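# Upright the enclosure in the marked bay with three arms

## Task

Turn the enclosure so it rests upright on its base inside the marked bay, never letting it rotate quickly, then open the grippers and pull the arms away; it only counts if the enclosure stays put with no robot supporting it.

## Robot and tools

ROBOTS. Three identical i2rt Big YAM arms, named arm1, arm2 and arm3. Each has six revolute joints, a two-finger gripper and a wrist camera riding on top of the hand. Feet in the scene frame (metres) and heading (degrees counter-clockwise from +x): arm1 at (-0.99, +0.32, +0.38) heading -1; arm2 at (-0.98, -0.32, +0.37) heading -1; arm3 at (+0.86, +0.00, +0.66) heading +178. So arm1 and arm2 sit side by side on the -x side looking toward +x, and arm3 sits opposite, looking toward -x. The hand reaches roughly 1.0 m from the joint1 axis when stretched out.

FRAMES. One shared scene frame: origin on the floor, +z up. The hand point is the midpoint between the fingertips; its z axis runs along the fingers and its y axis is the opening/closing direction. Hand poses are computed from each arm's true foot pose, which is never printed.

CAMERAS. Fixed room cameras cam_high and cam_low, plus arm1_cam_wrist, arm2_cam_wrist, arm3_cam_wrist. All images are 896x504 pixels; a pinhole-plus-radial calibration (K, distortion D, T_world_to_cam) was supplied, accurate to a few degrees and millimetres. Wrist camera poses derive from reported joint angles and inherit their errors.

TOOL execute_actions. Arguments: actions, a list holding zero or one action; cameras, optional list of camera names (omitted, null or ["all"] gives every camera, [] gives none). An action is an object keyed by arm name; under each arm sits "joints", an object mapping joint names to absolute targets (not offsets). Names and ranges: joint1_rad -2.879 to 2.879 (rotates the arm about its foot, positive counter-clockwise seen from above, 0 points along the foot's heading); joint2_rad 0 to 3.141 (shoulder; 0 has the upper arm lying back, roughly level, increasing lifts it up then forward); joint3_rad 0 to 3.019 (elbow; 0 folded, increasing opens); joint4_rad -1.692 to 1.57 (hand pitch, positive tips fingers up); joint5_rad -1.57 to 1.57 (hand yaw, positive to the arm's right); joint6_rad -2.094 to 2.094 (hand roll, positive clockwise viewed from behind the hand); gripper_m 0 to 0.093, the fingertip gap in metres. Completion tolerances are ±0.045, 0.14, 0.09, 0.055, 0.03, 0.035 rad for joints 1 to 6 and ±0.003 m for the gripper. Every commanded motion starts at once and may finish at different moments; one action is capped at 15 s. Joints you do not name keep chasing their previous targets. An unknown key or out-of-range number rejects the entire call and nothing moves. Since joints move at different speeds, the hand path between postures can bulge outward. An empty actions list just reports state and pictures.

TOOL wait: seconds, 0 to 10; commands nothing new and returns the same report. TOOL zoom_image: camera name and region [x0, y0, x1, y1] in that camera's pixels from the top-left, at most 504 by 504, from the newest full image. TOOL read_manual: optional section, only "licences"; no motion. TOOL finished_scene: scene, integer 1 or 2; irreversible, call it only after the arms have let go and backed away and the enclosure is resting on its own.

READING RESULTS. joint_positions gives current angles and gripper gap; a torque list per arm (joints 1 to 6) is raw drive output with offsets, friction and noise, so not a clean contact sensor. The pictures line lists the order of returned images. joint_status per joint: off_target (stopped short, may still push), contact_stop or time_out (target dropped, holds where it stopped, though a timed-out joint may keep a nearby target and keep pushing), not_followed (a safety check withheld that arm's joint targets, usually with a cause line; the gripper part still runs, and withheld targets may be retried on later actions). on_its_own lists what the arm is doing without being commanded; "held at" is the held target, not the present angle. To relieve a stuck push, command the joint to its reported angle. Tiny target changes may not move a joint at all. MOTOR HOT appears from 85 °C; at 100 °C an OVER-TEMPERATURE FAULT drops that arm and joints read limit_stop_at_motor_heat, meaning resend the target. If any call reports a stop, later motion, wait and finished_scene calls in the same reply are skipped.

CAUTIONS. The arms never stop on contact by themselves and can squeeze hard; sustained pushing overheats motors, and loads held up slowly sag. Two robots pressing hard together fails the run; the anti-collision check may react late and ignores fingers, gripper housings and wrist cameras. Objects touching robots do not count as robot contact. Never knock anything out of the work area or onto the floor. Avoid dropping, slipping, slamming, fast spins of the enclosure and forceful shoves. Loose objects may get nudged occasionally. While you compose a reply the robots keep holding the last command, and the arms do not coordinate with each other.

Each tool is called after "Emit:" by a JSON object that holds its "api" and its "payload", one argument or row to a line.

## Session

Emit:
{"api": "execute_actions", "payload": {
  "actions": []
}}

Scene clock: 0.00 s.
Joint torques (N m, as the arm reports them, + toward a larger angle): no reading
Motor temperatures (°C, as the motors report them): arm1=[25 26 35 25 22 23] | arm2=[26 26 28 24 23 22] | arm3=[25 24 26 24 23 22]
arm1.joint_positions: joint1_rad=+0.366 joint2_rad=+0.612 joint3_rad=+1.440 joint4_rad=-1.533 joint5_rad=-0.075 joint6_rad=-0.263 gripper_m=+0.095
arm1.joint_status: not commanded
arm1.hand: x=-0.8095 y=+0.3993 z=+0.9073 quat_wxyz=(-0.418, +0.290, -0.859, -0.052) (m; scene frame)
arm2.joint_positions: joint1_rad=-0.084 joint2_rad=+0.626 joint3_rad=+1.367 joint4_rad=-1.456 joint5_rad=+0.017 joint6_rad=+0.319 gripper_m=+0.094
arm2.joint_status: not commanded
arm2.hand: x=-0.7568 y=-0.3414 z=+0.8733 quat_wxyz=(-0.411, -0.189, -0.891, -0.036) (m; scene frame)
arm3.joint_positions: joint1_rad=-0.151 joint2_rad=+0.603 joint3_rad=+1.346 joint4_rad=-1.410 joint5_rad=-0.215 joint6_rad=-0.248 gripper_m=+0.094
arm3.joint_status: not commanded
arm3.hand: x=+0.6394 y=-0.0011 z=+1.1700 quat_wxyz=(-0.006, +0.891, +0.076, -0.447) (m; scene frame)
pictures: arm1_cam_wrist, arm2_cam_wrist, arm3_cam_wrist, cam_high, cam_low
camera_calibration (this result's frames):
arm1_cam_wrist: T_world_to_cam=[[0.54259, -0.826514, 0.149905, 0.633272], [-0.791681, -0.562823, -0.237639, -0.193539], [0.280782, 0.010264, -0.959717, 1.21934], [0, 0, 0, 1]] pos_world=[-0.839196, 0.401965, 1.02929]
arm2_cam_wrist: T_world_to_cam=[[-0.301557, -0.924226, -0.234242, -0.340999], [-0.916963, 0.348441, -0.194337, -0.400201], [0.261231, 0.156188, -0.952556, 1.20535], [0, 0, 0, 1]] pos_world=[-0.784675, -0.363975, 0.990516]
arm3_cam_wrist: T_world_to_cam=[[-0.124855, 0.990018, 0.0653819, 0.00612957], [0.943989, 0.138819, -0.299355, -0.245977], [-0.305443, 0.024344, -0.951899, 1.43022], [0, 0, 0, 1]] pos_world=[0.669815, -0.00673927, 1.28739]
Images, in order (width x height): arm1_cam_wrist 896x504, arm2_cam_wrist 896x504, arm3_cam_wrist 896x504, cam_high 896x504, cam_low 896x504.

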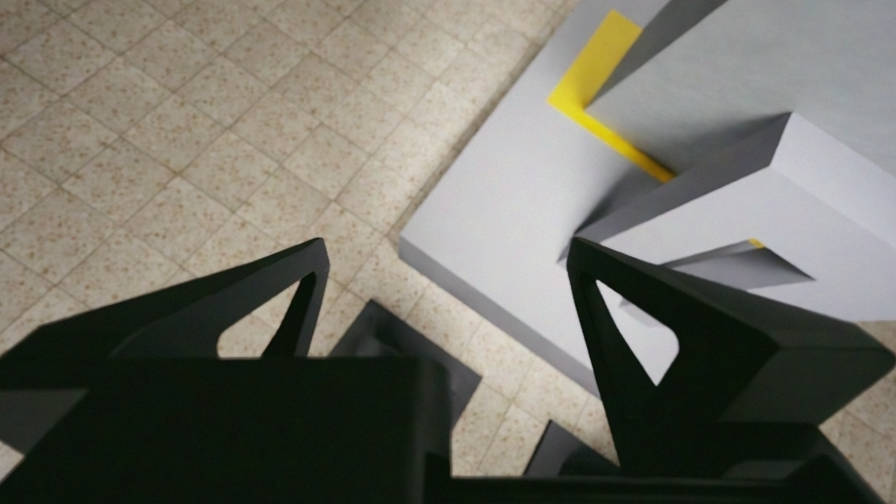

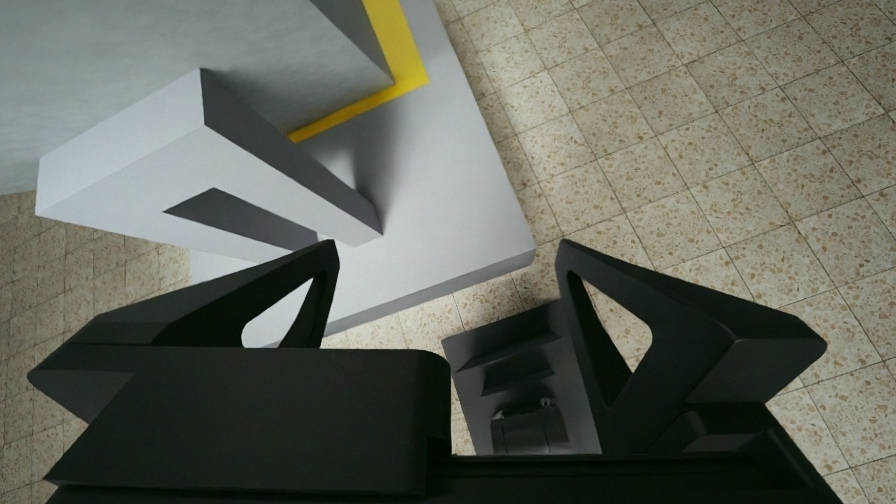

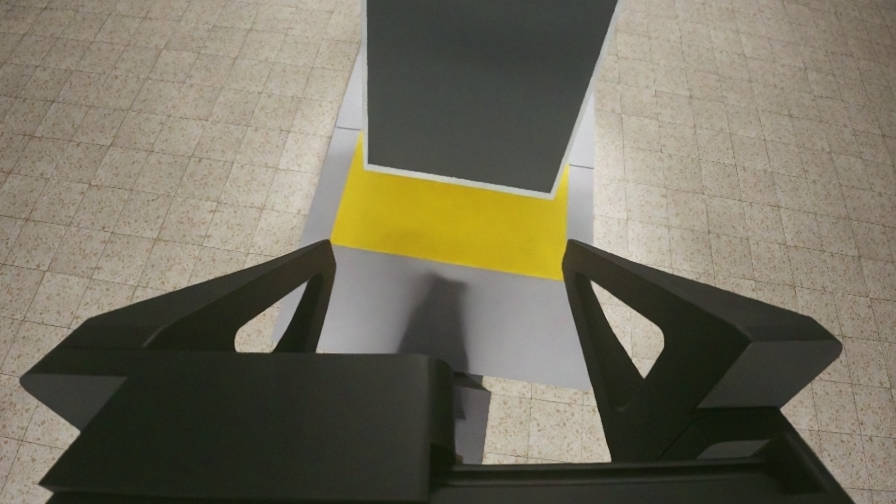

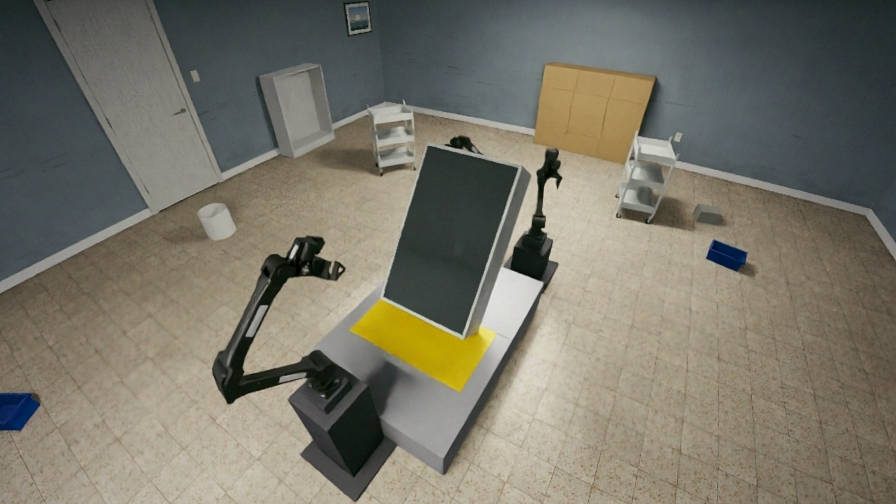

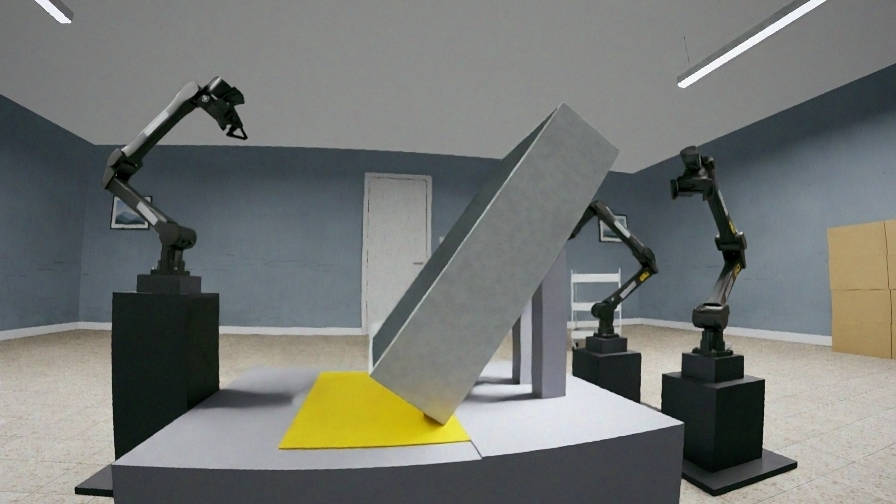

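Emit:
{"api": "execute_actions", "payload": {
  "actions": [
    {"arm1":{"joints":{"joint1_rad":-0.175,"joint2_rad":1.0,"joint3_rad":0.62,"joint4_rad":1.53,"joint5_rad":0,"joint6_rad":0,"gripper_m":0}},"arm2":{"joints":{"joint1_rad":0.32,"joint2_rad":1.0,"joint3_rad":0.62,"joint4_rad":1.51,"joint5_rad":0,"joint6_rad":0,"gripper_m":0}},"arm3":{"joints":{"joint1_rad":0.015,"joint2_rad":1.97,"joint3_rad":1.88,"joint4_rad":0.07,"joint5_rad":-0.02,"joint6_rad":0,"gripper_m":0.08}}}
  ],
  "cameras": []
}}

Emit:
{"api": "execute_actions", "payload": {
  "actions": [
    {"arm1":{"joints":{"joint2_rad":1.30,"joint3_rad":1.0}},"arm2":{"joints":{"joint2_rad":1.285,"joint3_rad":1.01}}}
  ]
}}

Scene clock: 27.77 s.
Joint torques (N m, as the arm reports them, + toward a larger angle): arm1=[-0.62 -5.2   8.42  1.17 -0.06  0.06] | arm2=[-0.19 -4.86  7.02  0.94 -0.12 -0.03] | arm3=[  1.11 -23.44  14.81   3.31   0.02   0.11]
Motor temperatures (°C, as the motors report them): arm1=[25 26 38 26 22 23] | arm2=[26 26 30 25 23 22] | arm3=[25 24 29 24 23 22]
arm1.joint_positions: joint1_rad=-0.174 joint2_rad=+1.005 joint3_rad=+0.615 joint4_rad=+1.519 joint5_rad=+0.000 joint6_rad=-0.008 gripper_m=+0.001
arm1.joint_status: all done
arm1.hand: x=-0.6605 y=+0.2568 z=+0.9456 quat_wxyz=(-0.971, -0.020, -0.217, +0.095) (m; scene frame)
arm2.joint_positions: joint1_rad=+0.317 joint2_rad=+1.013 joint3_rad=+0.621 joint4_rad=+1.496 joint5_rad=+0.001 joint6_rad=+0.015 gripper_m=+0.001
arm2.joint_status: all done
arm2.hand: x=-0.6505 y=-0.2138 z=+0.9296 quat_wxyz=(-0.959, +0.035, -0.232, -0.156) (m; scene frame)
arm3.joint_positions: joint1_rad=+0.005 joint2_rad=+1.975 joint3_rad=+1.838 joint4_rad=+0.047 joint5_rad=-0.023 joint6_rad=-0.011 gripper_m=+0.080
arm3.joint_status: all done
arm3.hand: x=+0.0049 y=+0.0195 z=+1.0403 quat_wxyz=(-0.011, +0.737, +0.004, -0.676) (m; scene frame)
pictures: none
No camera images: the call's "cameras" was empty. Leave "cameras" out to get every camera's image.

Scene clock: 28.87 s.
Joint torques (N m, as the arm reports them, + toward a larger angle): arm1=[ -0.26 -10.61  12.53   0.68  -0.13   0.04] | arm2=[-0.22 -8.31 11.28  0.44 -0.06 -0.03] | arm3=[  0.81 -24.07  15.05   3.08   0.04   0.09]
Motor temperatures (°C, as the motors report them): arm1=[25 26 38 26 22 23] | arm2=[26 26 31 25 23 22] | arm3=[25 24 29 24 23 22]
arm1.joint_positions: joint1_rad=-0.174 joint2_rad=+1.308 joint3_rad=+0.942 joint4_rad=+1.530 joint5_rad=+0.001 joint6_rad=-0.007 gripper_m=+0.001
arm1.joint_status: all done
arm1.hand: x=-0.5542 y=+0.2364 z=+0.9853 quat_wxyz=(-0.975, -0.019, -0.199, +0.096) (m; scene frame)
arm2.joint_positions: joint1_rad=+0.317 joint2_rad=+1.291 joint3_rad=+0.951 joint4_rad=+1.505 joint5_rad=+0.000 joint6_rad=+0.015 gripper_m=+0.001
arm2.joint_status: all done
arm2.hand: x=-0.5576 y=-0.1839 z=+0.9789 quat_wxyz=(-0.966, +0.032, -0.203, -0.157) (m; scene frame)
arm3.joint_positions: joint1_rad=+0.005 joint2_rad=+1.975 joint3_rad=+1.838 joint4_rad=+0.047 joint5_rad=-0.023 joint6_rad=-0.011 gripper_m=+0.080
arm3.joint_status: not commanded
arm3.hand: x=+0.0049 y=+0.0195 z=+1.0403 quat_wxyz=(-0.011, +0.737, +0.004, -0.676) (m; scene frame)
pictures: arm1_cam_wrist, arm2_cam_wrist, arm3_cam_wrist, cam_high, cam_low
camera_calibration (this result's frames):
arm1_cam_wrist: T_world_to_cam=[[-0.191418, -0.981506, 0.00222158, 0.123784], [0.512636, -0.101906, -0.852537, 1.15522], [0.836997, -0.162052, 0.522662, 0.11255], [0, 0, 0, 1]] pos_world=[-0.662716, 0.257458, 0.925765]
arm2_cam_wrist: T_world_to_cam=[[0.32823, -0.944575, 0.00661102, 0.00105399], [0.479207, 0.16048, -0.862906, 1.14656], [0.814018, 0.2864, 0.505322, 0.134388], [0, 0, 0, 1]] pos_world=[-0.659181, -0.221494, 0.921458]
arm3_cam_wrist: T_world_to_cam=[[0.00654537, 0.999946, 0.00811838, -0.026268], [0.648326, 0.00193759, -0.761361, 0.795978], [-0.761335, 0.0102467, -0.648278, 0.799109], [0, 0, 0, 1]] pos_world=[0.0925091, 0.0165361, 1.12428]
Images, in order (width x height): arm1_cam_wrist 896x504, arm2_cam_wrist 896x504, arm3_cam_wrist 896x504, cam_high 896x504, cam_low 896x504.

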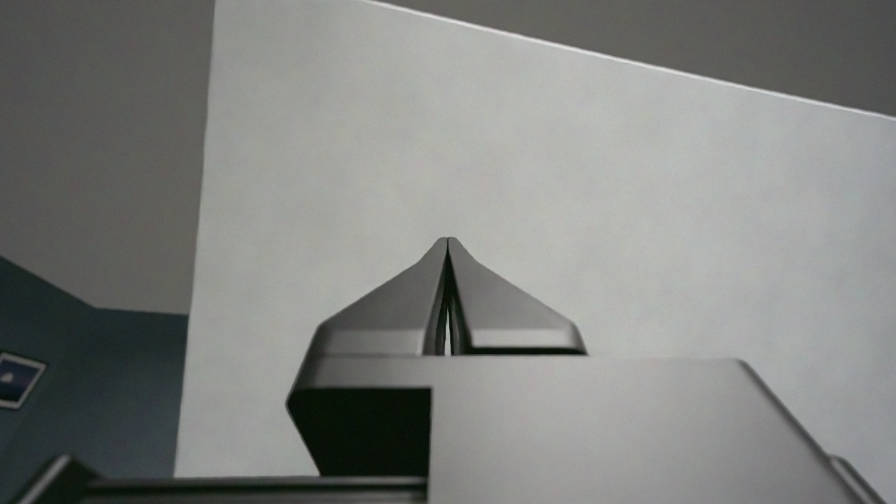

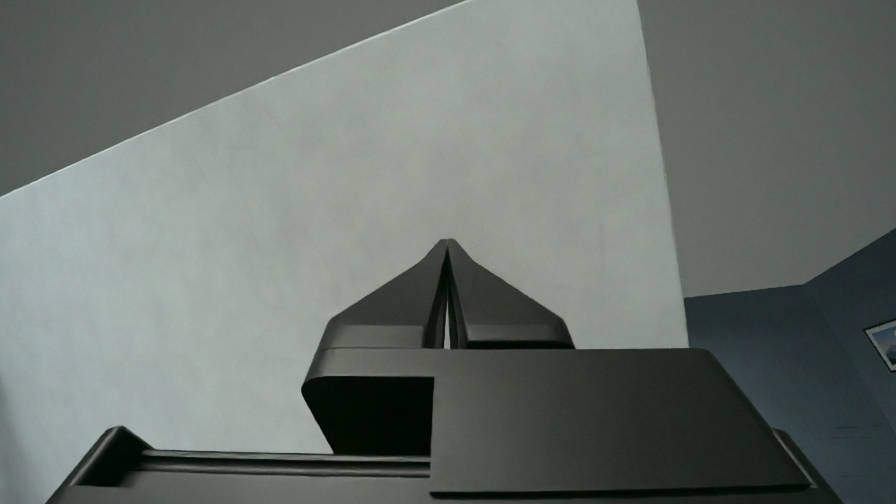

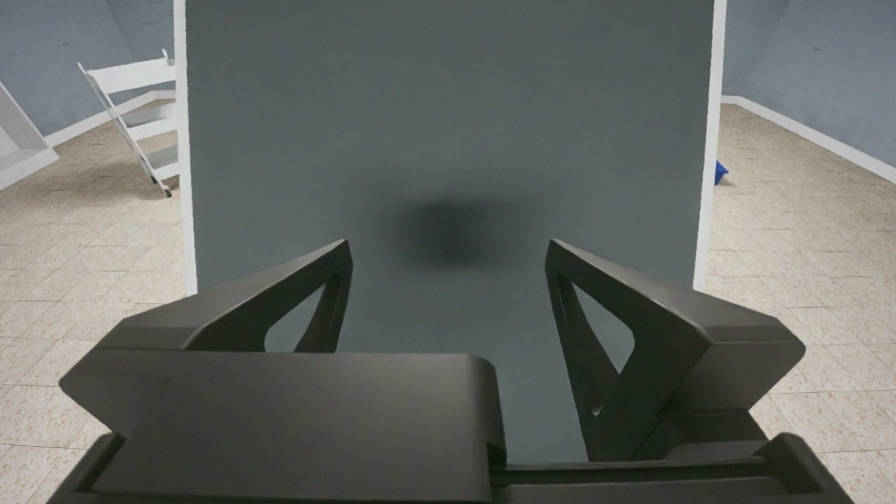

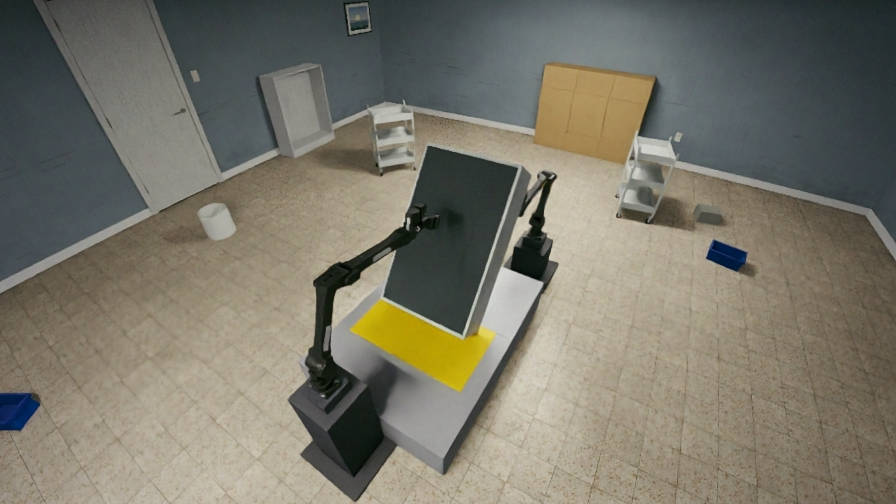

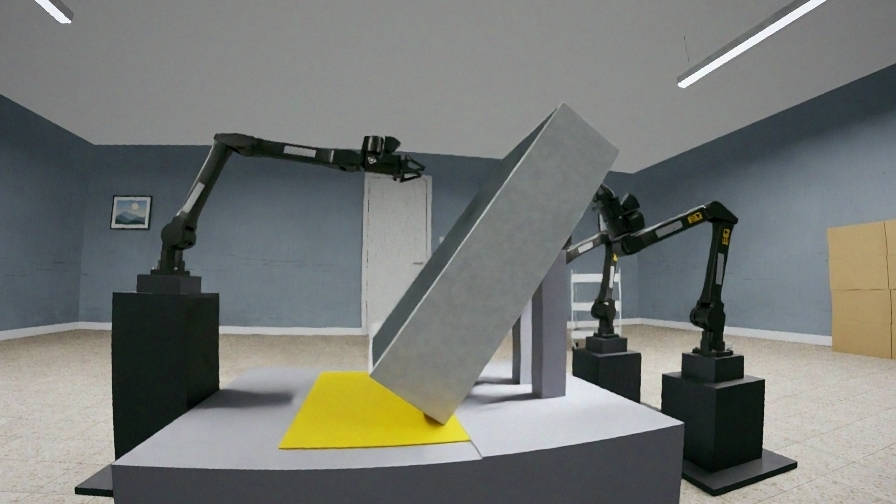

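Both touching, centred. Push.

Emit:
{"api": "execute_actions", "payload": {
  "actions": [
    {"arm1":{"joints":{"joint2_rad":1.42,"joint3_rad":1.12,"joint4_rad":1.43}},"arm2":{"joints":{"joint2_rad":1.41,"joint3_rad":1.14,"joint4_rad":1.41}}}
  ],
  "cameras": []
}}

Scene clock: 33.93 s.
Joint torques (N m, as the arm reports them, + toward a larger angle): arm1=[-0.65 -7.08 14.44 -2.62  0.43  0.03] | arm2=[-0.22 -4.98 13.36 -3.07 -0.22  0.02] | arm3=[  1.   -24.06  14.97   2.9   -0.03   0.1 ]
Motor temperatures (°C, as the motors report them): arm1=[25 26 40 26 22 23] | arm2=[26 26 32 25 23 22] | arm3=[25 25 30 24 23 22]
arm1.joint_positions: joint1_rad=-0.170 joint2_rad=+1.373 joint3_rad=+1.044 joint4_rad=+1.515 joint5_rad=-0.010 joint6_rad=-0.002 gripper_m=+0.001
arm1.joint_status: joint4_rad time_out (moved -0.016 of -0.100); the others done
arm1.on_its_own: joint4_rad reads +1.515 and still pushes toward +1.430 since a time_out
arm1.hand: x=-0.5289 y=+0.2354 z=+1.0017 quat_wxyz=(-0.978, -0.013, -0.190, +0.090) (m; scene frame)
arm2.joint_positions: joint1_rad=+0.317 joint2_rad=+1.362 joint3_rad=+1.052 joint4_rad=+1.490 joint5_rad=+0.003 joint6_rad=+0.011 gripper_m=+0.001
arm2.joint_status: joint4_rad time_out (moved -0.015 of -0.095); the others done
arm2.on_its_own: joint4_rad reads +1.490 and still pushes toward +1.410 since a time_out
arm2.hand: x=-0.5314 y=-0.1762 z=+0.9934 quat_wxyz=(-0.968, +0.029, -0.195, -0.155) (m; scene frame)
arm3.joint_positions: joint1_rad=+0.005 joint2_rad=+1.975 joint3_rad=+1.838 joint4_rad=+0.047 joint5_rad=-0.023 joint6_rad=-0.011 gripper_m=+0.080
arm3.joint_status: not commanded
arm3.hand: x=+0.0049 y=+0.0195 z=+1.0403 quat_wxyz=(-0.011, +0.737, +0.004, -0.676) (m; scene frame)
pictures: none
No camera images: the call's "cameras" was empty. Leave "cameras" out to get every camera's image.

Emit:
{"api": "execute_actions", "payload": {
  "actions": [
    {"arm1":{"joints":{"joint1_rad":-0.155,"joint2_rad":1.455,"joint3_rad":1.23,"joint4_rad":1.29}},"arm2":{"joints":{"joint1_rad":0.295,"joint2_rad":1.445,"joint3_rad":1.25,"joint4_rad":1.27}}}
  ],
  "cameras": []
}}

Emit:
{"api": "execute_actions", "payload": {
  "actions": [
    {"arm1":{"joints":{"joint1_rad":-0.142,"joint2_rad":1.50,"joint3_rad":1.35,"joint4_rad":1.16}},"arm2":{"joints":{"joint1_rad":0.275,"joint2_rad":1.49,"joint3_rad":1.37,"joint4_rad":1.14}}}
  ],
  "cameras": []
}}

Emit:
{"api": "execute_actions", "payload": {
  "actions": [
    {"arm1":{"joints":{"joint1_rad":-0.131,"joint2_rad":1.55,"joint3_rad":1.475,"joint4_rad":1.04}},"arm2":{"joints":{"joint1_rad":0.257,"joint2_rad":1.538,"joint3_rad":1.492,"joint4_rad":1.02}}}
  ],
  "cameras": ["cam_low"]
}}

Scene clock: 45.83 s.
Joint torques (N m, as the arm reports them, + toward a larger angle): arm1=[-0.69 -7.79 13.06 -1.44  0.2  -0.02] | arm2=[-0.79 -6.2  12.38 -1.94 -0.17  0.03] | arm3=[  0.38 -23.99  14.83   3.08   0.02   0.07]
Motor temperatures (°C, as the motors report them): arm1=[25 26 43 26 22 23] | arm2=[26 26 34 25 23 22] | arm3=[25 26 31 24 23 22]
arm1.joint_positions: joint1_rad=-0.153 joint2_rad=+1.411 joint3_rad=+1.174 joint4_rad=+1.351 joint5_rad=-0.005 joint6_rad=-0.002 gripper_m=+0.001
arm1.joint_status: joint4_rad time_out (moved -0.164 of -0.225); the others done
arm1.on_its_own: joint4_rad reads +1.351 and still pushes toward +1.290 since a time_out
arm1.hand: x=-0.4879 y=+0.2357 z=+1.0285 quat_wxyz=(-0.971, -0.016, -0.224, +0.082) (m; scene frame)
arm2.joint_positions: joint1_rad=+0.301 joint2_rad=+1.400 joint3_rad=+1.181 joint4_rad=+1.327 joint5_rad=+0.002 joint6_rad=+0.010 gripper_m=+0.001
arm2.joint_status: joint4_rad time_out (moved -0.163 of -0.220); the others done
arm2.on_its_own: joint4_rad reads +1.327 and still pushes toward +1.270 since a time_out
arm2.hand: x=-0.4906 y=-0.1716 z=+1.0190 quat_wxyz=(-0.962, +0.033, -0.231, -0.145) (m; scene frame)
arm3.joint_positions: joint1_rad=+0.005 joint2_rad=+1.975 joint3_rad=+1.838 joint4_rad=+0.047 joint5_rad=-0.023 joint6_rad=-0.011 gripper_m=+0.080
arm3.joint_status: not commanded
arm3.hand: x=+0.0049 y=+0.0195 z=+1.0403 quat_wxyz=(-0.011, +0.737, +0.004, -0.676) (m; scene frame)
pictures: none
No camera images: the call's "cameras" was empty. Leave "cameras" out to get every camera's image.

not run: a stop came earlier in this reply.

not run: a stop came earlier in this reply.

Emit:
{"api": "execute_actions", "payload": {
  "actions": [
    {"arm1":{"joints":{"joint1_rad":-0.142,"joint2_rad":1.495,"joint3_rad":1.35,"joint4_rad":1.16}},"arm2":{"joints":{"joint1_rad":0.272,"joint2_rad":1.485,"joint3_rad":1.37,"joint4_rad":1.14}}}
  ],
  "cameras": []
}}

Emit:
{"api": "execute_actions", "payload": {
  "actions": [
    {"arm1":{"joints":{"joint1_rad":-0.131,"joint2_rad":1.548,"joint3_rad":1.475,"joint4_rad":1.04}},"arm2":{"joints":{"joint1_rad":0.255,"joint2_rad":1.535,"joint3_rad":1.492,"joint4_rad":1.02}}}
  ],
  "cameras": []
}}

Emit:
{"api": "execute_actions", "payload": {
  "actions": [
    {"arm1":{"joints":{"joint1_rad":-0.121,"joint2_rad":1.605,"joint3_rad":1.60,"joint4_rad":0.93}},"arm2":{"joints":{"joint1_rad":0.24,"joint2_rad":1.59,"joint3_rad":1.615,"joint4_rad":0.91}}}
  ],
  "cameras": ["cam_low"]
}}

Scene clock: 55.73 s.
Joint torques (N m, as the arm reports them, + toward a larger angle): arm1=[  0.16 -10.54  12.41  -0.73   0.15  -0.01] | arm2=[-0.79 -7.69 12.17 -1.25 -0.04  0.03] | arm3=[  0.27 -23.46  14.66   2.94   0.05   0.1 ]
Motor temperatures (°C, as the motors report them): arm1=[25 26 44 26 22 23] | arm2=[26 26 34 25 23 22] | arm3=[25 26 31 24 23 22]
arm1.joint_positions: joint1_rad=-0.142 joint2_rad=+1.457 joint3_rad=+1.303 joint4_rad=+1.203 joint5_rad=-0.004 joint6_rad=-0.002 gripper_m=+0.001
arm1.joint_status: all done
arm1.hand: x=-0.4494 y=+0.2355 z=+1.0511 quat_wxyz=(-0.963, -0.018, -0.256, +0.075) (m; scene frame)
arm2.joint_positions: joint1_rad=+0.281 joint2_rad=+1.446 joint3_rad=+1.307 joint4_rad=+1.183 joint5_rad=-0.001 joint6_rad=+0.010 gripper_m=+0.001
arm2.joint_status: all done
arm2.hand: x=-0.4523 y=-0.1710 z=+1.0409 quat_wxyz=(-0.955, +0.036, -0.261, -0.135) (m; scene frame)
arm3.joint_positions: joint1_rad=+0.005 joint2_rad=+1.975 joint3_rad=+1.838 joint4_rad=+0.047 joint5_rad=-0.023 joint6_rad=-0.011 gripper_m=+0.080
arm3.joint_status: not commanded
arm3.hand: x=+0.0049 y=+0.0195 z=+1.0403 quat_wxyz=(-0.011, +0.737, +0.004, -0.676) (m; scene frame)
pictures: none
No camera images: the call's "cameras" was empty. Leave "cameras" out to get every camera's image.

Scene clock: 56.83 s.
Joint torques (N m, as the arm reports them, + toward a larger angle): arm1=[ -0.84 -11.62  12.26  -0.08   0.04   0.01] | arm2=[-0.99 -9.16 11.87 -0.68  0.02  0.03] | arm3=[  1.8  -24.02  14.86   2.85   0.04   0.08]
Motor temperatures (°C, as the motors report them): arm1=[25 26 44 26 22 23] | arm2=[26 26 34 25 23 22] | arm3=[25 26 31 24 23 22]
arm1.joint_positions: joint1_rad=-0.133 joint2_rad=+1.516 joint3_rad=+1.435 joint4_rad=+1.070 joint5_rad=-0.002 joint6_rad=-0.002 gripper_m=+0.001
arm1.joint_status: all done
arm1.hand: x=-0.4109 y=+0.2342 z=+1.0693 quat_wxyz=(-0.956, -0.020, -0.285, +0.071) (m; scene frame)
arm2.joint_positions: joint1_rad=+0.265 joint2_rad=+1.502 joint3_rad=+1.434 joint4_rad=+1.051 joint5_rad=-0.002 joint6_rad=+0.010 gripper_m=+0.001
arm2.joint_status: all done
arm2.hand: x=-0.4144 y=-0.1697 z=+1.0583 quat_wxyz=(-0.948, +0.038, -0.290, -0.126) (m; scene frame)
arm3.joint_positions: joint1_rad=+0.005 joint2_rad=+1.975 joint3_rad=+1.838 joint4_rad=+0.047 joint5_rad=-0.023 joint6_rad=-0.011 gripper_m=+0.080
arm3.joint_status: not commanded
arm3.hand: x=+0.0049 y=+0.0195 z=+1.0403 quat_wxyz=(-0.011, +0.737, +0.004, -0.676) (m; scene frame)
pictures: none
No camera images: the call's "cameras" was empty. Leave "cameras" out to get every camera's image.

Scene clock: 57.73 s.
Joint torques (N m, as the arm reports them, + toward a larger angle): arm1=[  0.09 -14.01  12.15   0.54  -0.03   0.  ] | arm2=[ -1.13 -10.83  11.94  -0.24   0.02   0.02] | arm3=[  0.59 -23.08  14.66   2.89   0.     0.07]
Motor temperatures (°C, as the motors report them): arm1=[25 26 44 26 22 23] | arm2=[26 26 34 25 23 22] | arm3=[25 26 31 24 23 22]
arm1.joint_positions: joint1_rad=-0.126 joint2_rad=+1.582 joint3_rad=+1.561 joint4_rad=+0.949 joint5_rad=+0.000 joint6_rad=-0.002 gripper_m=+0.001
arm1.joint_status: all done
arm1.hand: x=-0.3725 y=+0.2324 z=+1.0799 quat_wxyz=(-0.947, -0.022, -0.314, +0.067) (m; scene frame)
arm2.joint_positions: joint1_rad=+0.252 joint2_rad=+1.564 joint3_rad=+1.558 joint4_rad=+0.932 joint5_rad=-0.002 joint6_rad=+0.010 gripper_m=+0.001
arm2.joint_status: all done
arm2.hand: x=-0.3775 y=-0.1684 z=+1.0703 quat_wxyz=(-0.940, +0.040, -0.317, -0.119) (m; scene frame)
arm3.joint_positions: joint1_rad=+0.005 joint2_rad=+1.975 joint3_rad=+1.838 joint4_rad=+0.047 joint5_rad=-0.023 joint6_rad=-0.011 gripper_m=+0.080
arm3.joint_status: not commanded
arm3.hand: x=+0.0049 y=+0.0195 z=+1.0403 quat_wxyz=(-0.011, +0.737, +0.004, -0.676) (m; scene frame)
pictures: cam_low
Images, in order (width x height): cam_low 896x504.

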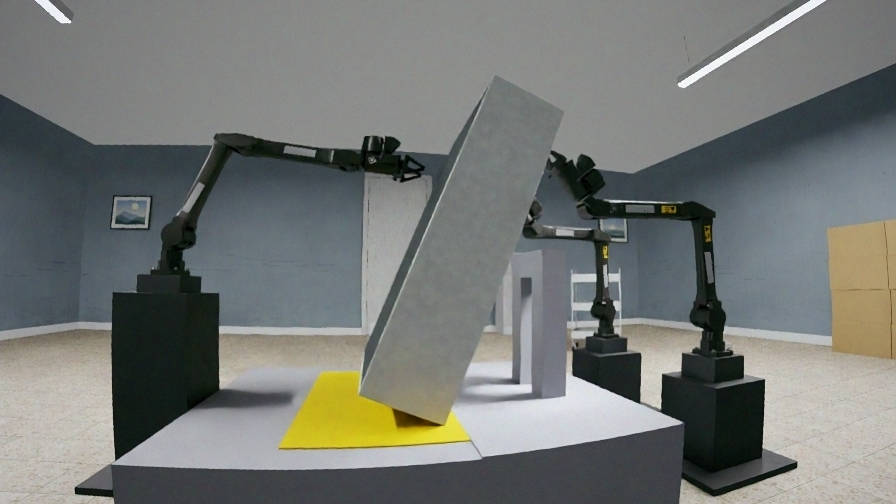

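Emit:
{"api": "execute_actions", "payload": {
  "actions": [
    {"arm1":{"joints":{"joint1_rad":-0.11,"joint2_rad":1.68,"joint3_rad":1.74,"joint4_rad":0.80}},"arm2":{"joints":{"joint1_rad":0.225,"joint2_rad":1.66,"joint3_rad":1.75,"joint4_rad":0.78}}}
  ],
  "cameras": []
}}

Emit:
{"api": "execute_actions", "payload": {
  "actions": [
    {"arm1":{"joints":{"joint1_rad":-0.10,"joint2_rad":1.76,"joint3_rad":1.88,"joint4_rad":0.67}},"arm2":{"joints":{"joint1_rad":0.212,"joint2_rad":1.735,"joint3_rad":1.885,"joint4_rad":0.65}}}
  ],
  "cameras": ["cam_low"]
}}

Scene clock: 65.00 s.
Joint torques (N m, as the arm reports them, + toward a larger angle): arm1=[  0.4  -16.8   12.29   1.12  -0.06  -0.01] | arm2=[ -1.   -13.51  12.06   0.44   0.06   0.02] | arm3=[  0.83 -23.99  14.45   2.93   0.05   0.07]
Motor temperatures (°C, as the motors report them): arm1=[25 26 44 25 22 23] | arm2=[26 26 35 25 23 22] | arm3=[25 27 32 24 23 22]
arm1.joint_positions: joint1_rad=-0.118 joint2_rad=+1.672 joint3_rad=+1.699 joint4_rad=+0.806 joint5_rad=+0.000 joint6_rad=-0.002 gripper_m=+0.001
arm1.joint_status: all done
arm1.hand: x=-0.3206 y=+0.2310 z=+1.0756 quat_wxyz=(-0.931, -0.024, -0.358, +0.062) (m; scene frame)
arm2.joint_positions: joint1_rad=+0.236 joint2_rad=+1.652 joint3_rad=+1.693 joint4_rad=+0.791 joint5_rad=-0.003 joint6_rad=+0.010 gripper_m=+0.001
arm2.joint_status: all done
arm2.hand: x=-0.3258 y=-0.1666 z=+1.0656 quat_wxyz=(-0.925, +0.042, -0.362, -0.109) (m; scene frame)
arm3.joint_positions: joint1_rad=+0.005 joint2_rad=+1.975 joint3_rad=+1.838 joint4_rad=+0.047 joint5_rad=-0.023 joint6_rad=-0.011 gripper_m=+0.080
arm3.joint_status: not commanded
arm3.hand: x=+0.0049 y=+0.0195 z=+1.0403 quat_wxyz=(-0.011, +0.737, +0.004, -0.676) (m; scene frame)
pictures: none
No camera images: the call's "cameras" was empty. Leave "cameras" out to get every camera's image.

Scene clock: 66.33 s.
Joint torques (N m, as the arm reports them, + toward a larger angle): arm1=[  0.15 -18.5   12.87   1.27  -0.07  -0.01] | arm2=[ -0.98 -14.57  12.56   0.6    0.04   0.02] | arm3=[  0.55 -23.05  15.     2.8   -0.19   0.06]
Motor temperatures (°C, as the motors report them): arm1=[25 26 45 25 22 23] | arm2=[26 26 35 25 23 22] | arm3=[25 27 32 24 23 22]
arm1.joint_positions: joint1_rad=-0.107 joint2_rad=+1.750 joint3_rad=+1.833 joint4_rad=+0.676 joint5_rad=+0.002 joint6_rad=-0.002 gripper_m=+0.001
arm1.joint_status: all done
arm1.hand: x=-0.2796 y=+0.2328 z=+1.0748 quat_wxyz=(-0.918, -0.024, -0.393, +0.057) (m; scene frame)
arm2.joint_positions: joint1_rad=+0.222 joint2_rad=+1.727 joint3_rad=+1.820 joint4_rad=+0.659 joint5_rad=-0.002 joint6_rad=+0.010 gripper_m=+0.001
arm2.joint_status: all done
arm2.hand: x=-0.2844 y=-0.1675 z=+1.0630 quat_wxyz=(-0.910, +0.043, -0.399, -0.101) (m; scene frame)
arm3.joint_positions: joint1_rad=+0.007 joint2_rad=+1.959 joint3_rad=+1.837 joint4_rad=+0.049 joint5_rad=-0.017 joint6_rad=-0.009 gripper_m=+0.080
arm3.joint_status: not commanded
arm3.hand: x=+0.0091 y=+0.0185 z=+1.0538 quat_wxyz=(-0.012, +0.731, +0.002, -0.683) (m; scene frame)
pictures: cam_low
Images, in order (width x height): cam_low 896x504.

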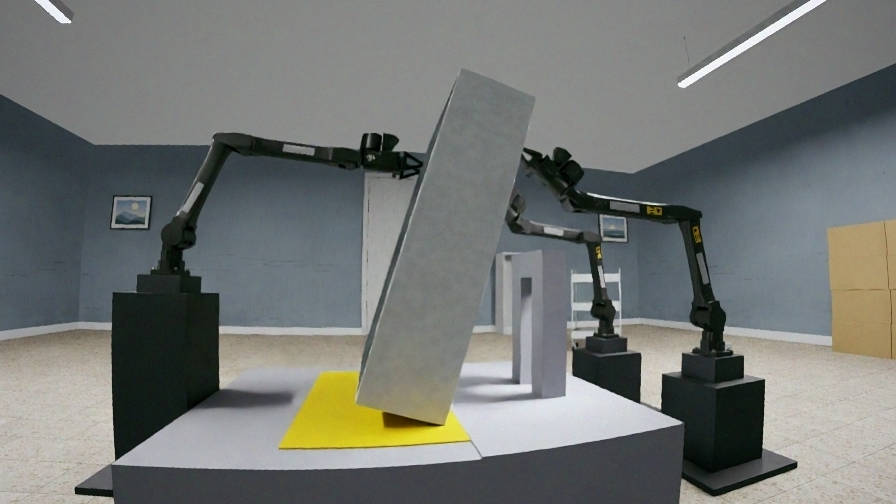

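Emit:
{"api": "execute_actions", "payload": {
  "actions": [
    {"arm1":{"joints":{"joint1_rad":-0.095,"joint2_rad":1.82,"joint3_rad":1.985,"joint4_rad":0.55}},"arm2":{"joints":{"joint1_rad":0.203,"joint2_rad":1.795,"joint3_rad":1.99,"joint4_rad":0.53}},"arm3":{"joints":{"joint2_rad":1.91,"joint3_rad":1.755,"joint5_rad":-0.01}}}
  ],
  "cameras": []
}}

Emit:
{"api": "execute_actions", "payload": {
  "actions": [
    {"arm1":{"joints":{"joint1_rad":-0.09,"joint2_rad":1.88,"joint3_rad":2.09,"joint4_rad":0.43}},"arm2":{"joints":{"joint1_rad":0.195,"joint2_rad":1.855,"joint3_rad":2.095,"joint4_rad":0.41}},"arm3":{"joints":{"joint2_rad":1.85,"joint3_rad":1.67,"joint4_rad":0.09}}}
  ],
  "cameras": []
}}

Emit:
{"api": "execute_actions", "payload": {
  "actions": [
    {"arm1":{"joints":{"joint2_rad":1.94,"joint3_rad":2.19,"joint4_rad":0.33}},"arm2":{"joints":{"joint2_rad":1.915,"joint3_rad":2.195,"joint4_rad":0.31}},"arm3":{"joints":{"joint2_rad":1.79,"joint3_rad":1.585,"joint4_rad":0.11}}}
  ],
  "cameras": ["cam_low"]
}}

Scene clock: 78.13 s.
Joint torques (N m, as the arm reports them, + toward a larger angle): arm1=[  0.43 -19.68  13.     1.39  -0.08  -0.01] | arm2=[ -1.26 -15.47  12.88   0.7    0.01   0.02] | arm3=[  1.05 -19.65  12.61   2.89  -0.15  -0.02]
Motor temperatures (°C, as the motors report them): arm1=[25 27 45 25 22 23] | arm2=[26 27 35 24 23 22] | arm3=[25 27 32 24 23 22]
arm1.joint_positions: joint1_rad=-0.103 joint2_rad=+1.807 joint3_rad=+1.937 joint4_rad=+0.557 joint5_rad=+0.001 joint6_rad=-0.002 gripper_m=+0.001
arm1.joint_status: all done
arm1.hand: x=-0.2493 y=+0.2326 z=+1.0713 quat_wxyz=(-0.903, -0.025, -0.426, +0.054) (m; scene frame)
arm2.joint_positions: joint1_rad=+0.214 joint2_rad=+1.784 joint3_rad=+1.924 joint4_rad=+0.539 joint5_rad=-0.002 joint6_rad=+0.010 gripper_m=+0.001
arm2.joint_status: all done
arm2.hand: x=-0.2538 y=-0.1664 z=+1.0591 quat_wxyz=(-0.895, +0.045, -0.432, -0.096) (m; scene frame)
arm3.joint_positions: joint1_rad=+0.008 joint2_rad=+1.886 joint3_rad=+1.736 joint4_rad=+0.051 joint5_rad=-0.006 joint6_rad=-0.003 gripper_m=+0.080
arm3.joint_status: all done
arm3.hand: x=+0.0353 y=+0.0187 z=+1.0507 quat_wxyz=(-0.014, +0.740, -0.003, -0.673) (m; scene frame)
pictures: none
No camera images: the call's "cameras" was empty. Leave "cameras" out to get every camera's image.

Scene clock: 79.27 s.
Joint torques (N m, as the arm reports them, + toward a larger angle): arm1=[ -0.19 -20.68  13.23   1.52  -0.1   -0.01] | arm2=[ -1.29 -16.19  12.87   0.8    0.02   0.03] | arm3=[  0.76 -17.01  13.86   2.75  -0.26  -0.06]
Motor temperatures (°C, as the motors report them): arm1=[25 27 46 25 22 23] | arm2=[26 27 35 24 23 22] | arm3=[25 27 32 24 23 22]
arm1.joint_positions: joint1_rad=-0.099 joint2_rad=+1.867 joint3_rad=+2.042 joint4_rad=+0.437 joint5_rad=+0.002 joint6_rad=-0.002 gripper_m=+0.001
arm1.joint_status: all done
arm1.hand: x=-0.2198 y=+0.2321 z=+1.0636 quat_wxyz=(-0.886, -0.026, -0.459, +0.051) (m; scene frame)
arm2.joint_positions: joint1_rad=+0.207 joint2_rad=+1.844 joint3_rad=+2.029 joint4_rad=+0.419 joint5_rad=-0.002 joint6_rad=+0.010 gripper_m=+0.001
arm2.joint_status: all done
arm2.hand: x=-0.2240 y=-0.1663 z=+1.0517 quat_wxyz=(-0.879, +0.046, -0.466, -0.091) (m; scene frame)
arm3.joint_positions: joint1_rad=+0.008 joint2_rad=+1.822 joint3_rad=+1.637 joint4_rad=+0.070 joint5_rad=-0.005 joint6_rad=-0.003 gripper_m=+0.080
arm3.joint_status: all done
arm3.hand: x=+0.0600 y=+0.0182 z=+1.0449 quat_wxyz=(-0.014, +0.745, -0.004, -0.667) (m; scene frame)
pictures: none
No camera images: the call's "cameras" was empty. Leave "cameras" out to get every camera's image.

Scene clock: 80.37 s.
Joint torques (N m, as the arm reports them, + toward a larger angle): arm1=[ -0.12 -21.27  13.11   1.55  -0.12   0.  ] | arm2=[ -1.25 -17.15  12.98   0.87  -0.02   0.03] | arm3=[  0.99 -16.68  15.28   3.1   -0.19   0.04]
Motor temperatures (°C, as the motors report them): arm1=[25 27 46 25 22 23] | arm2=[26 27 35 24 23 22] | arm3=[25 27 32 24 23 22]
arm1.joint_positions: joint1_rad=-0.099 joint2_rad=+1.929 joint3_rad=+2.142 joint4_rad=+0.336 joint5_rad=+0.002 joint6_rad=-0.002 gripper_m=+0.001
arm1.joint_status: all done
arm1.hand: x=-0.1937 y=+0.2292 z=+1.0539 quat_wxyz=(-0.872, -0.028, -0.487, +0.050) (m; scene frame)
arm2.joint_positions: joint1_rad=+0.207 joint2_rad=+1.904 joint3_rad=+2.127 joint4_rad=+0.319 joint5_rad=-0.001 joint6_rad=+0.010 gripper_m=+0.001
arm2.joint_status: all done
arm2.hand: x=-0.1988 y=-0.1614 z=+1.0425 quat_wxyz=(-0.864, +0.048, -0.493, -0.089) (m; scene frame)
arm3.joint_positions: joint1_rad=+0.008 joint2_rad=+1.750 joint3_rad=+1.537 joint4_rad=+0.084 joint5_rad=-0.005 joint6_rad=-0.003 gripper_m=+0.080
arm3.joint_status: all done
arm3.hand: x=+0.0881 y=+0.0175 z=+1.0415 quat_wxyz=(-0.014, +0.749, -0.004, -0.662) (m; scene frame)
pictures: cam_low
Images, in order (width x height): cam_low 896x504.

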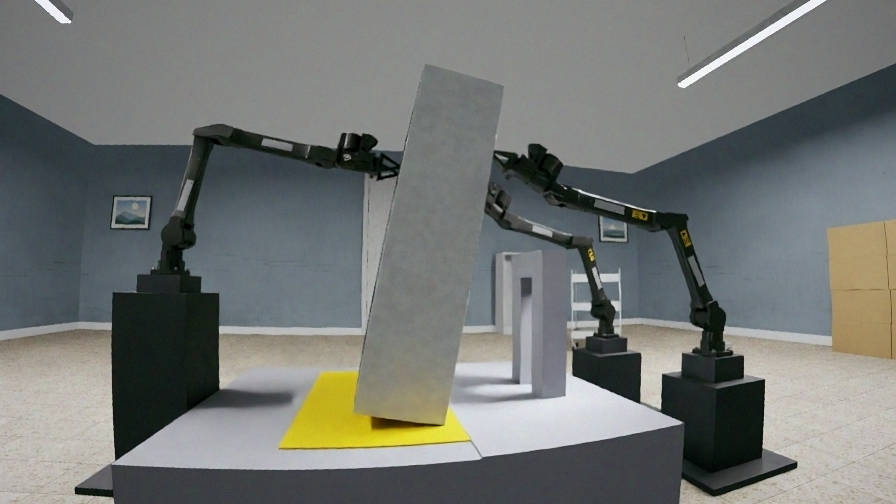

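Emit:
{"api": "execute_actions", "payload": {
  "actions": [
    {"arm3":{"joints":{"joint2_rad":1.74,"joint3_rad":1.495,"joint4_rad":0.13}}}
  ],
  "cameras": []
}}

Emit:
{"api": "execute_actions", "payload": {
  "actions": [
    {"arm3":{"joints":{"joint2_rad":1.69,"joint3_rad":1.405,"joint4_rad":0.155}}}
  ],
  "cameras": []
}}

Emit:
{"api": "execute_actions", "payload": {
  "actions": [
    {"arm3":{"joints":{"joint2_rad":1.645,"joint3_rad":1.315,"joint4_rad":0.18}}}
  ],
  "cameras": ["cam_low"]
}}

Scene clock: 86.03 s.
Joint torques (N m, as the arm reports them, + toward a larger angle): arm1=[ -0.17 -20.87  13.12   1.66  -0.11   0.01] | arm2=[ -1.22 -17.13  12.99   0.89  -0.02   0.03] | arm3=[  1.05 -12.96  15.79   3.26  -0.25   0.04]
Motor temperatures (°C, as the motors report them): arm1=[25 28 46 25 22 23] | arm2=[26 27 36 24 23 22] | arm3=[25 26 32 24 23 22]
arm1.joint_positions: joint1_rad=-0.099 joint2_rad=+1.929 joint3_rad=+2.142 joint4_rad=+0.336 joint5_rad=+0.002 joint6_rad=-0.002 gripper_m=+0.001
arm1.joint_status: not commanded
arm1.hand: x=-0.1937 y=+0.2292 z=+1.0539 quat_wxyz=(-0.872, -0.028, -0.487, +0.050) (m; scene frame)
arm2.joint_positions: joint1_rad=+0.207 joint2_rad=+1.904 joint3_rad=+2.127 joint4_rad=+0.319 joint5_rad=-0.001 joint6_rad=+0.010 gripper_m=+0.001
arm2.joint_status: not commanded
arm2.hand: x=-0.1988 y=-0.1614 z=+1.0425 quat_wxyz=(-0.864, +0.048, -0.493, -0.089) (m; scene frame)
arm3.joint_positions: joint1_rad=+0.008 joint2_rad=+1.680 joint3_rad=+1.438 joint4_rad=+0.102 joint5_rad=-0.005 joint6_rad=-0.003 gripper_m=+0.080
arm3.joint_status: all done
arm3.hand: x=+0.1165 y=+0.0170 z=+1.0364 quat_wxyz=(-0.014, +0.753, -0.004, -0.658) (m; scene frame)
pictures: none
No camera images: the call's "cameras" was empty. Leave "cameras" out to get every camera's image.

Scene clock: 87.03 s.
Joint torques (N m, as the arm reports them, + toward a larger angle): arm1=[  0.09 -21.49  13.22   1.66  -0.1    0.02] | arm2=[ -1.23 -17.14  12.99   0.89  -0.02   0.02] | arm3=[-0.06 -9.63 16.58  3.34 -0.21 -0.06]
Motor temperatures (°C, as the motors report them): arm1=[25 28 46 25 22 23] | arm2=[26 27 36 24 23 22] | arm3=[25 26 32 24 23 22]
arm1.joint_positions: joint1_rad=-0.099 joint2_rad=+1.929 joint3_rad=+2.142 joint4_rad=+0.336 joint5_rad=+0.002 joint6_rad=-0.002 gripper_m=+0.001
arm1.joint_status: not commanded
arm1.hand: x=-0.1937 y=+0.2292 z=+1.0539 quat_wxyz=(-0.872, -0.028, -0.487, +0.050) (m; scene frame)
arm2.joint_positions: joint1_rad=+0.207 joint2_rad=+1.904 joint3_rad=+2.127 joint4_rad=+0.319 joint5_rad=-0.001 joint6_rad=+0.010 gripper_m=+0.001
arm2.joint_status: not commanded
arm2.hand: x=-0.1988 y=-0.1614 z=+1.0425 quat_wxyz=(-0.864, +0.048, -0.493, -0.089) (m; scene frame)
arm3.joint_positions: joint1_rad=+0.007 joint2_rad=+1.609 joint3_rad=+1.338 joint4_rad=+0.122 joint5_rad=-0.005 joint6_rad=-0.003 gripper_m=+0.080
arm3.joint_status: all done
arm3.hand: x=+0.1461 y=+0.0167 z=+1.0301 quat_wxyz=(-0.014, +0.756, -0.004, -0.654) (m; scene frame)
pictures: none
No camera images: the call's "cameras" was empty. Leave "cameras" out to get every camera's image.

Scene clock: 88.03 s.
Joint torques (N m, as the arm reports them, + toward a larger angle): arm1=[ -0.05 -21.43  13.18   1.54  -0.12   0.  ] | arm2=[ -1.23 -17.15  13.     0.89  -0.02   0.03] | arm3=[ 0.99 -6.69 17.56  3.84 -0.22 -0.03]
Motor temperatures (°C, as the motors report them): arm1=[25 28 46 25 22 23] | arm2=[26 27 36 24 23 22] | arm3=[25 26 32 24 23 22]
arm1.joint_positions: joint1_rad=-0.099 joint2_rad=+1.929 joint3_rad=+2.142 joint4_rad=+0.336 joint5_rad=+0.002 joint6_rad=-0.002 gripper_m=+0.001
arm1.joint_status: not commanded
arm1.hand: x=-0.1937 y=+0.2292 z=+1.0539 quat_wxyz=(-0.872, -0.028, -0.487, +0.050) (m; scene frame)
arm2.joint_positions: joint1_rad=+0.207 joint2_rad=+1.904 joint3_rad=+2.127 joint4_rad=+0.319 joint5_rad=-0.001 joint6_rad=+0.010 gripper_m=+0.001
arm2.joint_status: not commanded
arm2.hand: x=-0.1988 y=-0.1614 z=+1.0425 quat_wxyz=(-0.864, +0.048, -0.493, -0.089) (m; scene frame)
arm3.joint_positions: joint1_rad=+0.006 joint2_rad=+1.538 joint3_rad=+1.239 joint4_rad=+0.144 joint5_rad=-0.005 joint6_rad=-0.003 gripper_m=+0.080
arm3.joint_status: all done
arm3.hand: x=+0.1761 y=+0.0166 z=+1.0225 quat_wxyz=(-0.015, +0.758, -0.005, -0.652) (m; scene frame)
pictures: cam_low
Images, in order (width x height): cam_low 896x504.

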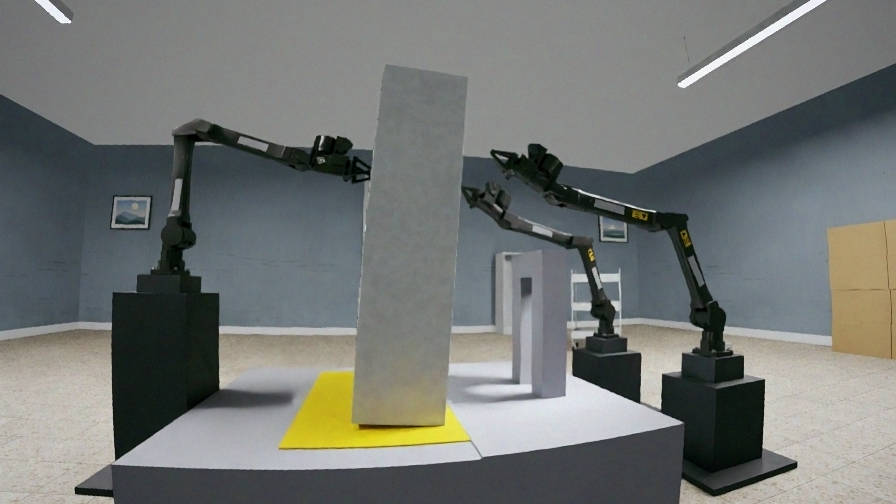

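Emit:
{"api": "execute_actions", "payload": {
  "actions": [
    {"arm3":{"joints":{"joint2_rad":1.605,"joint3_rad":1.23,"joint4_rad":0.205}}}
  ],
  "cameras": []
}}

Emit:
{"api": "execute_actions", "payload": {
  "actions": [
    {"arm3":{"joints":{"joint2_rad":1.575,"joint3_rad":1.165,"joint4_rad":0.225}}}
  ],
  "cameras": []
}}

Emit:
{"api": "execute_actions", "payload": {
  "actions": [
    {"arm3":{"joints":{"joint2_rad":1.535,"joint3_rad":1.11,"joint4_rad":0.235}}}
  ],
  "cameras": []
}}

Scene clock: 94.50 s.
Joint torques (N m, as the arm reports them, + toward a larger angle): arm1=[  0.31 -20.88  13.17   1.81  -0.11   0.01] | arm2=[ -1.22 -17.15  12.99   0.89  -0.02   0.03] | arm3=[ 1.03 -3.44 17.78  3.59 -0.22  0.03]
Motor temperatures (°C, as the motors report them): arm1=[25 28 47 25 22 23] | arm2=[26 27 36 24 23 22] | arm3=[25 26 33 24 23 22]
arm1.joint_positions: joint1_rad=-0.099 joint2_rad=+1.929 joint3_rad=+2.142 joint4_rad=+0.336 joint5_rad=+0.002 joint6_rad=-0.002 gripper_m=+0.001
arm1.joint_status: not commanded
arm1.hand: x=-0.1937 y=+0.2292 z=+1.0539 quat_wxyz=(-0.872, -0.028, -0.487, +0.050) (m; scene frame)
arm2.joint_positions: joint1_rad=+0.207 joint2_rad=+1.904 joint3_rad=+2.127 joint4_rad=+0.319 joint5_rad=-0.001 joint6_rad=+0.010 gripper_m=+0.001
arm2.joint_status: not commanded
arm2.hand: x=-0.1988 y=-0.1614 z=+1.0425 quat_wxyz=(-0.864, +0.048, -0.493, -0.089) (m; scene frame)
arm3.joint_positions: joint1_rad=+0.005 joint2_rad=+1.475 joint3_rad=+1.148 joint4_rad=+0.167 joint5_rad=-0.006 joint6_rad=-0.003 gripper_m=+0.080
arm3.joint_status: all done
arm3.hand: x=+0.2037 y=+0.0162 z=+1.0145 quat_wxyz=(-0.015, +0.759, -0.005, -0.650) (m; scene frame)
pictures: none
No camera images: the call's "cameras" was empty. Leave "cameras" out to get every camera's image.

Scene clock: 95.47 s.
Joint torques (N m, as the arm reports them, + toward a larger angle): arm1=[  0.23 -21.54  13.22   1.62  -0.09   0.03] | arm2=[ -1.21 -17.14  12.99   0.88  -0.02   0.03] | arm3=[ 0.15 -0.33 17.72  4.08 -0.16 -0.02]
Motor temperatures (°C, as the motors report them): arm1=[25 28 47 25 22 23] | arm2=[26 27 36 24 23 22] | arm3=[25 26 33 24 23 22]
arm1.joint_positions: joint1_rad=-0.099 joint2_rad=+1.929 joint3_rad=+2.142 joint4_rad=+0.336 joint5_rad=+0.002 joint6_rad=-0.002 gripper_m=+0.001
arm1.joint_status: not commanded
arm1.hand: x=-0.1937 y=+0.2292 z=+1.0539 quat_wxyz=(-0.872, -0.028, -0.487, +0.050) (m; scene frame)
arm2.joint_positions: joint1_rad=+0.207 joint2_rad=+1.904 joint3_rad=+2.127 joint4_rad=+0.319 joint5_rad=-0.001 joint6_rad=+0.010 gripper_m=+0.001
arm2.joint_status: not commanded
arm2.hand: x=-0.1988 y=-0.1614 z=+1.0425 quat_wxyz=(-0.864, +0.048, -0.493, -0.089) (m; scene frame)
arm3.joint_positions: joint1_rad=+0.004 joint2_rad=+1.431 joint3_rad=+1.086 joint4_rad=+0.184 joint5_rad=-0.006 joint6_rad=-0.003 gripper_m=+0.080
arm3.joint_status: joint2_rad off_target (ended at +1.431, target +1.575); the others done
arm3.hand: x=+0.2229 y=+0.0161 z=+1.0084 quat_wxyz=(-0.015, +0.760, -0.005, -0.650) (m; scene frame)
pictures: none
No camera images: the call's "cameras" was empty. Leave "cameras" out to get every camera's image.

Scene clock: 96.33 s.
Joint torques (N m, as the arm reports them, + toward a larger angle): arm1=[ -0.03 -20.87  13.16   1.62  -0.11  -0.02] | arm2=[ -1.22 -17.12  12.99   0.9   -0.02   0.03] | arm3=[ 1.3  -2.2  15.04  3.16 -0.22 -0.04]
Motor temperatures (°C, as the motors report them): arm1=[25 28 47 25 22 23] | arm2=[26 27 36 24 23 22] | arm3=[25 26 33 24 23 22]
arm1.joint_positions: joint1_rad=-0.099 joint2_rad=+1.929 joint3_rad=+2.142 joint4_rad=+0.336 joint5_rad=+0.002 joint6_rad=-0.002 gripper_m=+0.001
arm1.joint_status: not commanded
arm1.hand: x=-0.1937 y=+0.2292 z=+1.0539 quat_wxyz=(-0.872, -0.028, -0.487, +0.050) (m; scene frame)
arm2.joint_positions: joint1_rad=+0.207 joint2_rad=+1.904 joint3_rad=+2.127 joint4_rad=+0.319 joint5_rad=-0.001 joint6_rad=+0.010 gripper_m=+0.001
arm2.joint_status: not commanded
arm2.hand: x=-0.1988 y=-0.1614 z=+1.0425 quat_wxyz=(-0.864, +0.048, -0.493, -0.089) (m; scene frame)
arm3.joint_positions: joint1_rad=+0.004 joint2_rad=+1.419 joint3_rad=+1.060 joint4_rad=+0.207 joint5_rad=-0.007 joint6_rad=-0.003 gripper_m=+0.080
arm3.joint_status: all done
arm3.hand: x=+0.2289 y=+0.0158 z=+1.0060 quat_wxyz=(-0.015, +0.757, -0.005, -0.654) (m; scene frame)
pictures: none
No camera images: the call's "cameras" was empty. Leave "cameras" out to get every camera's image.

Landed. Retreat.

Emit:
{"api": "execute_actions", "payload": {
  "actions": [
    {"arm3":{"joints":{"joint2_rad":0.7,"joint3_rad":0.75,"joint4_rad":0}},"arm1":{"joints":{"joint1_rad":0,"joint2_rad":1.2,"joint3_rad":1.65}},"arm2":{"joints":{"joint1_rad":0,"joint2_rad":1.2,"joint3_rad":1.65}}}
  ],
  "cameras": ["cam_low","cam_high"]
}}

Scene clock: 101.07 s.
Joint torques (N m, as the arm reports them, + toward a larger angle): arm1=[-0.84 -8.85  9.41  1.41  0.01  0.01] | arm2=[-0.15 -8.09  7.69  0.89 -0.13  0.02] | arm3=[ 0.9  -2.   12.85  1.86 -0.18  0.03]
Motor temperatures (°C, as the motors report them): arm1=[25 28 46 25 22 23] | arm2=[26 27 36 24 23 22] | arm3=[25 25 33 24 23 22]
arm1.joint_positions: joint1_rad=+0.004 joint2_rad=+1.206 joint3_rad=+1.639 joint4_rad=+0.331 joint5_rad=-0.001 joint6_rad=-0.002 gripper_m=+0.001
arm1.joint_status: all done
arm1.hand: x=-0.5158 y=+0.3149 z=+1.2212 quat_wxyz=(-0.920, -0.001, -0.391, +0.005) (m; scene frame)
arm2.joint_positions: joint1_rad=-0.003 joint2_rad=+1.212 joint3_rad=+1.647 joint4_rad=+0.312 joint5_rad=+0.001 joint6_rad=+0.010 gripper_m=+0.001
arm2.joint_status: all done
arm2.hand: x=-0.4967 y=-0.3226 z=+1.2049 quat_wxyz=(-0.915, -0.003, -0.403, +0.003) (m; scene frame)
arm3.joint_positions: joint1_rad=+0.005 joint2_rad=+0.691 joint3_rad=+0.730 joint4_rad=+0.006 joint5_rad=-0.007 joint6_rad=-0.003 gripper_m=+0.080
arm3.joint_status: all done
arm3.hand: x=+0.4609 y=+0.0064 z=+1.1108 quat_wxyz=(-0.015, +0.689, -0.003, -0.724) (m; scene frame)
pictures: cam_high, cam_low
Images, in order (width x height): cam_high 896x504, cam_low 896x504.

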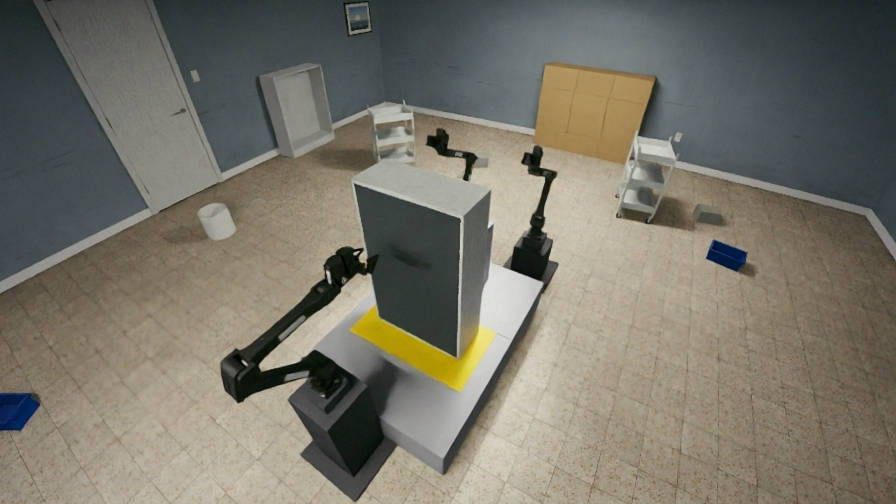

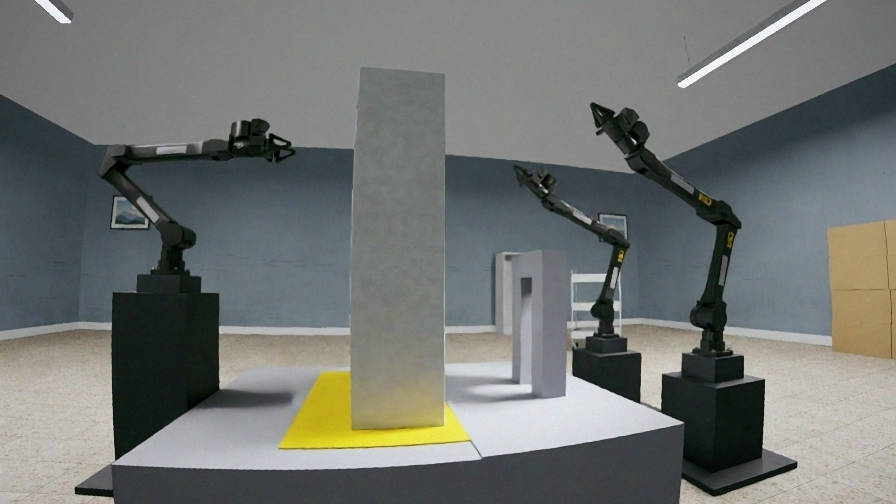

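Emit:
{"api": "finished_scene", "payload": {
  "scene": 2
}}

The scene is finished: the task was done.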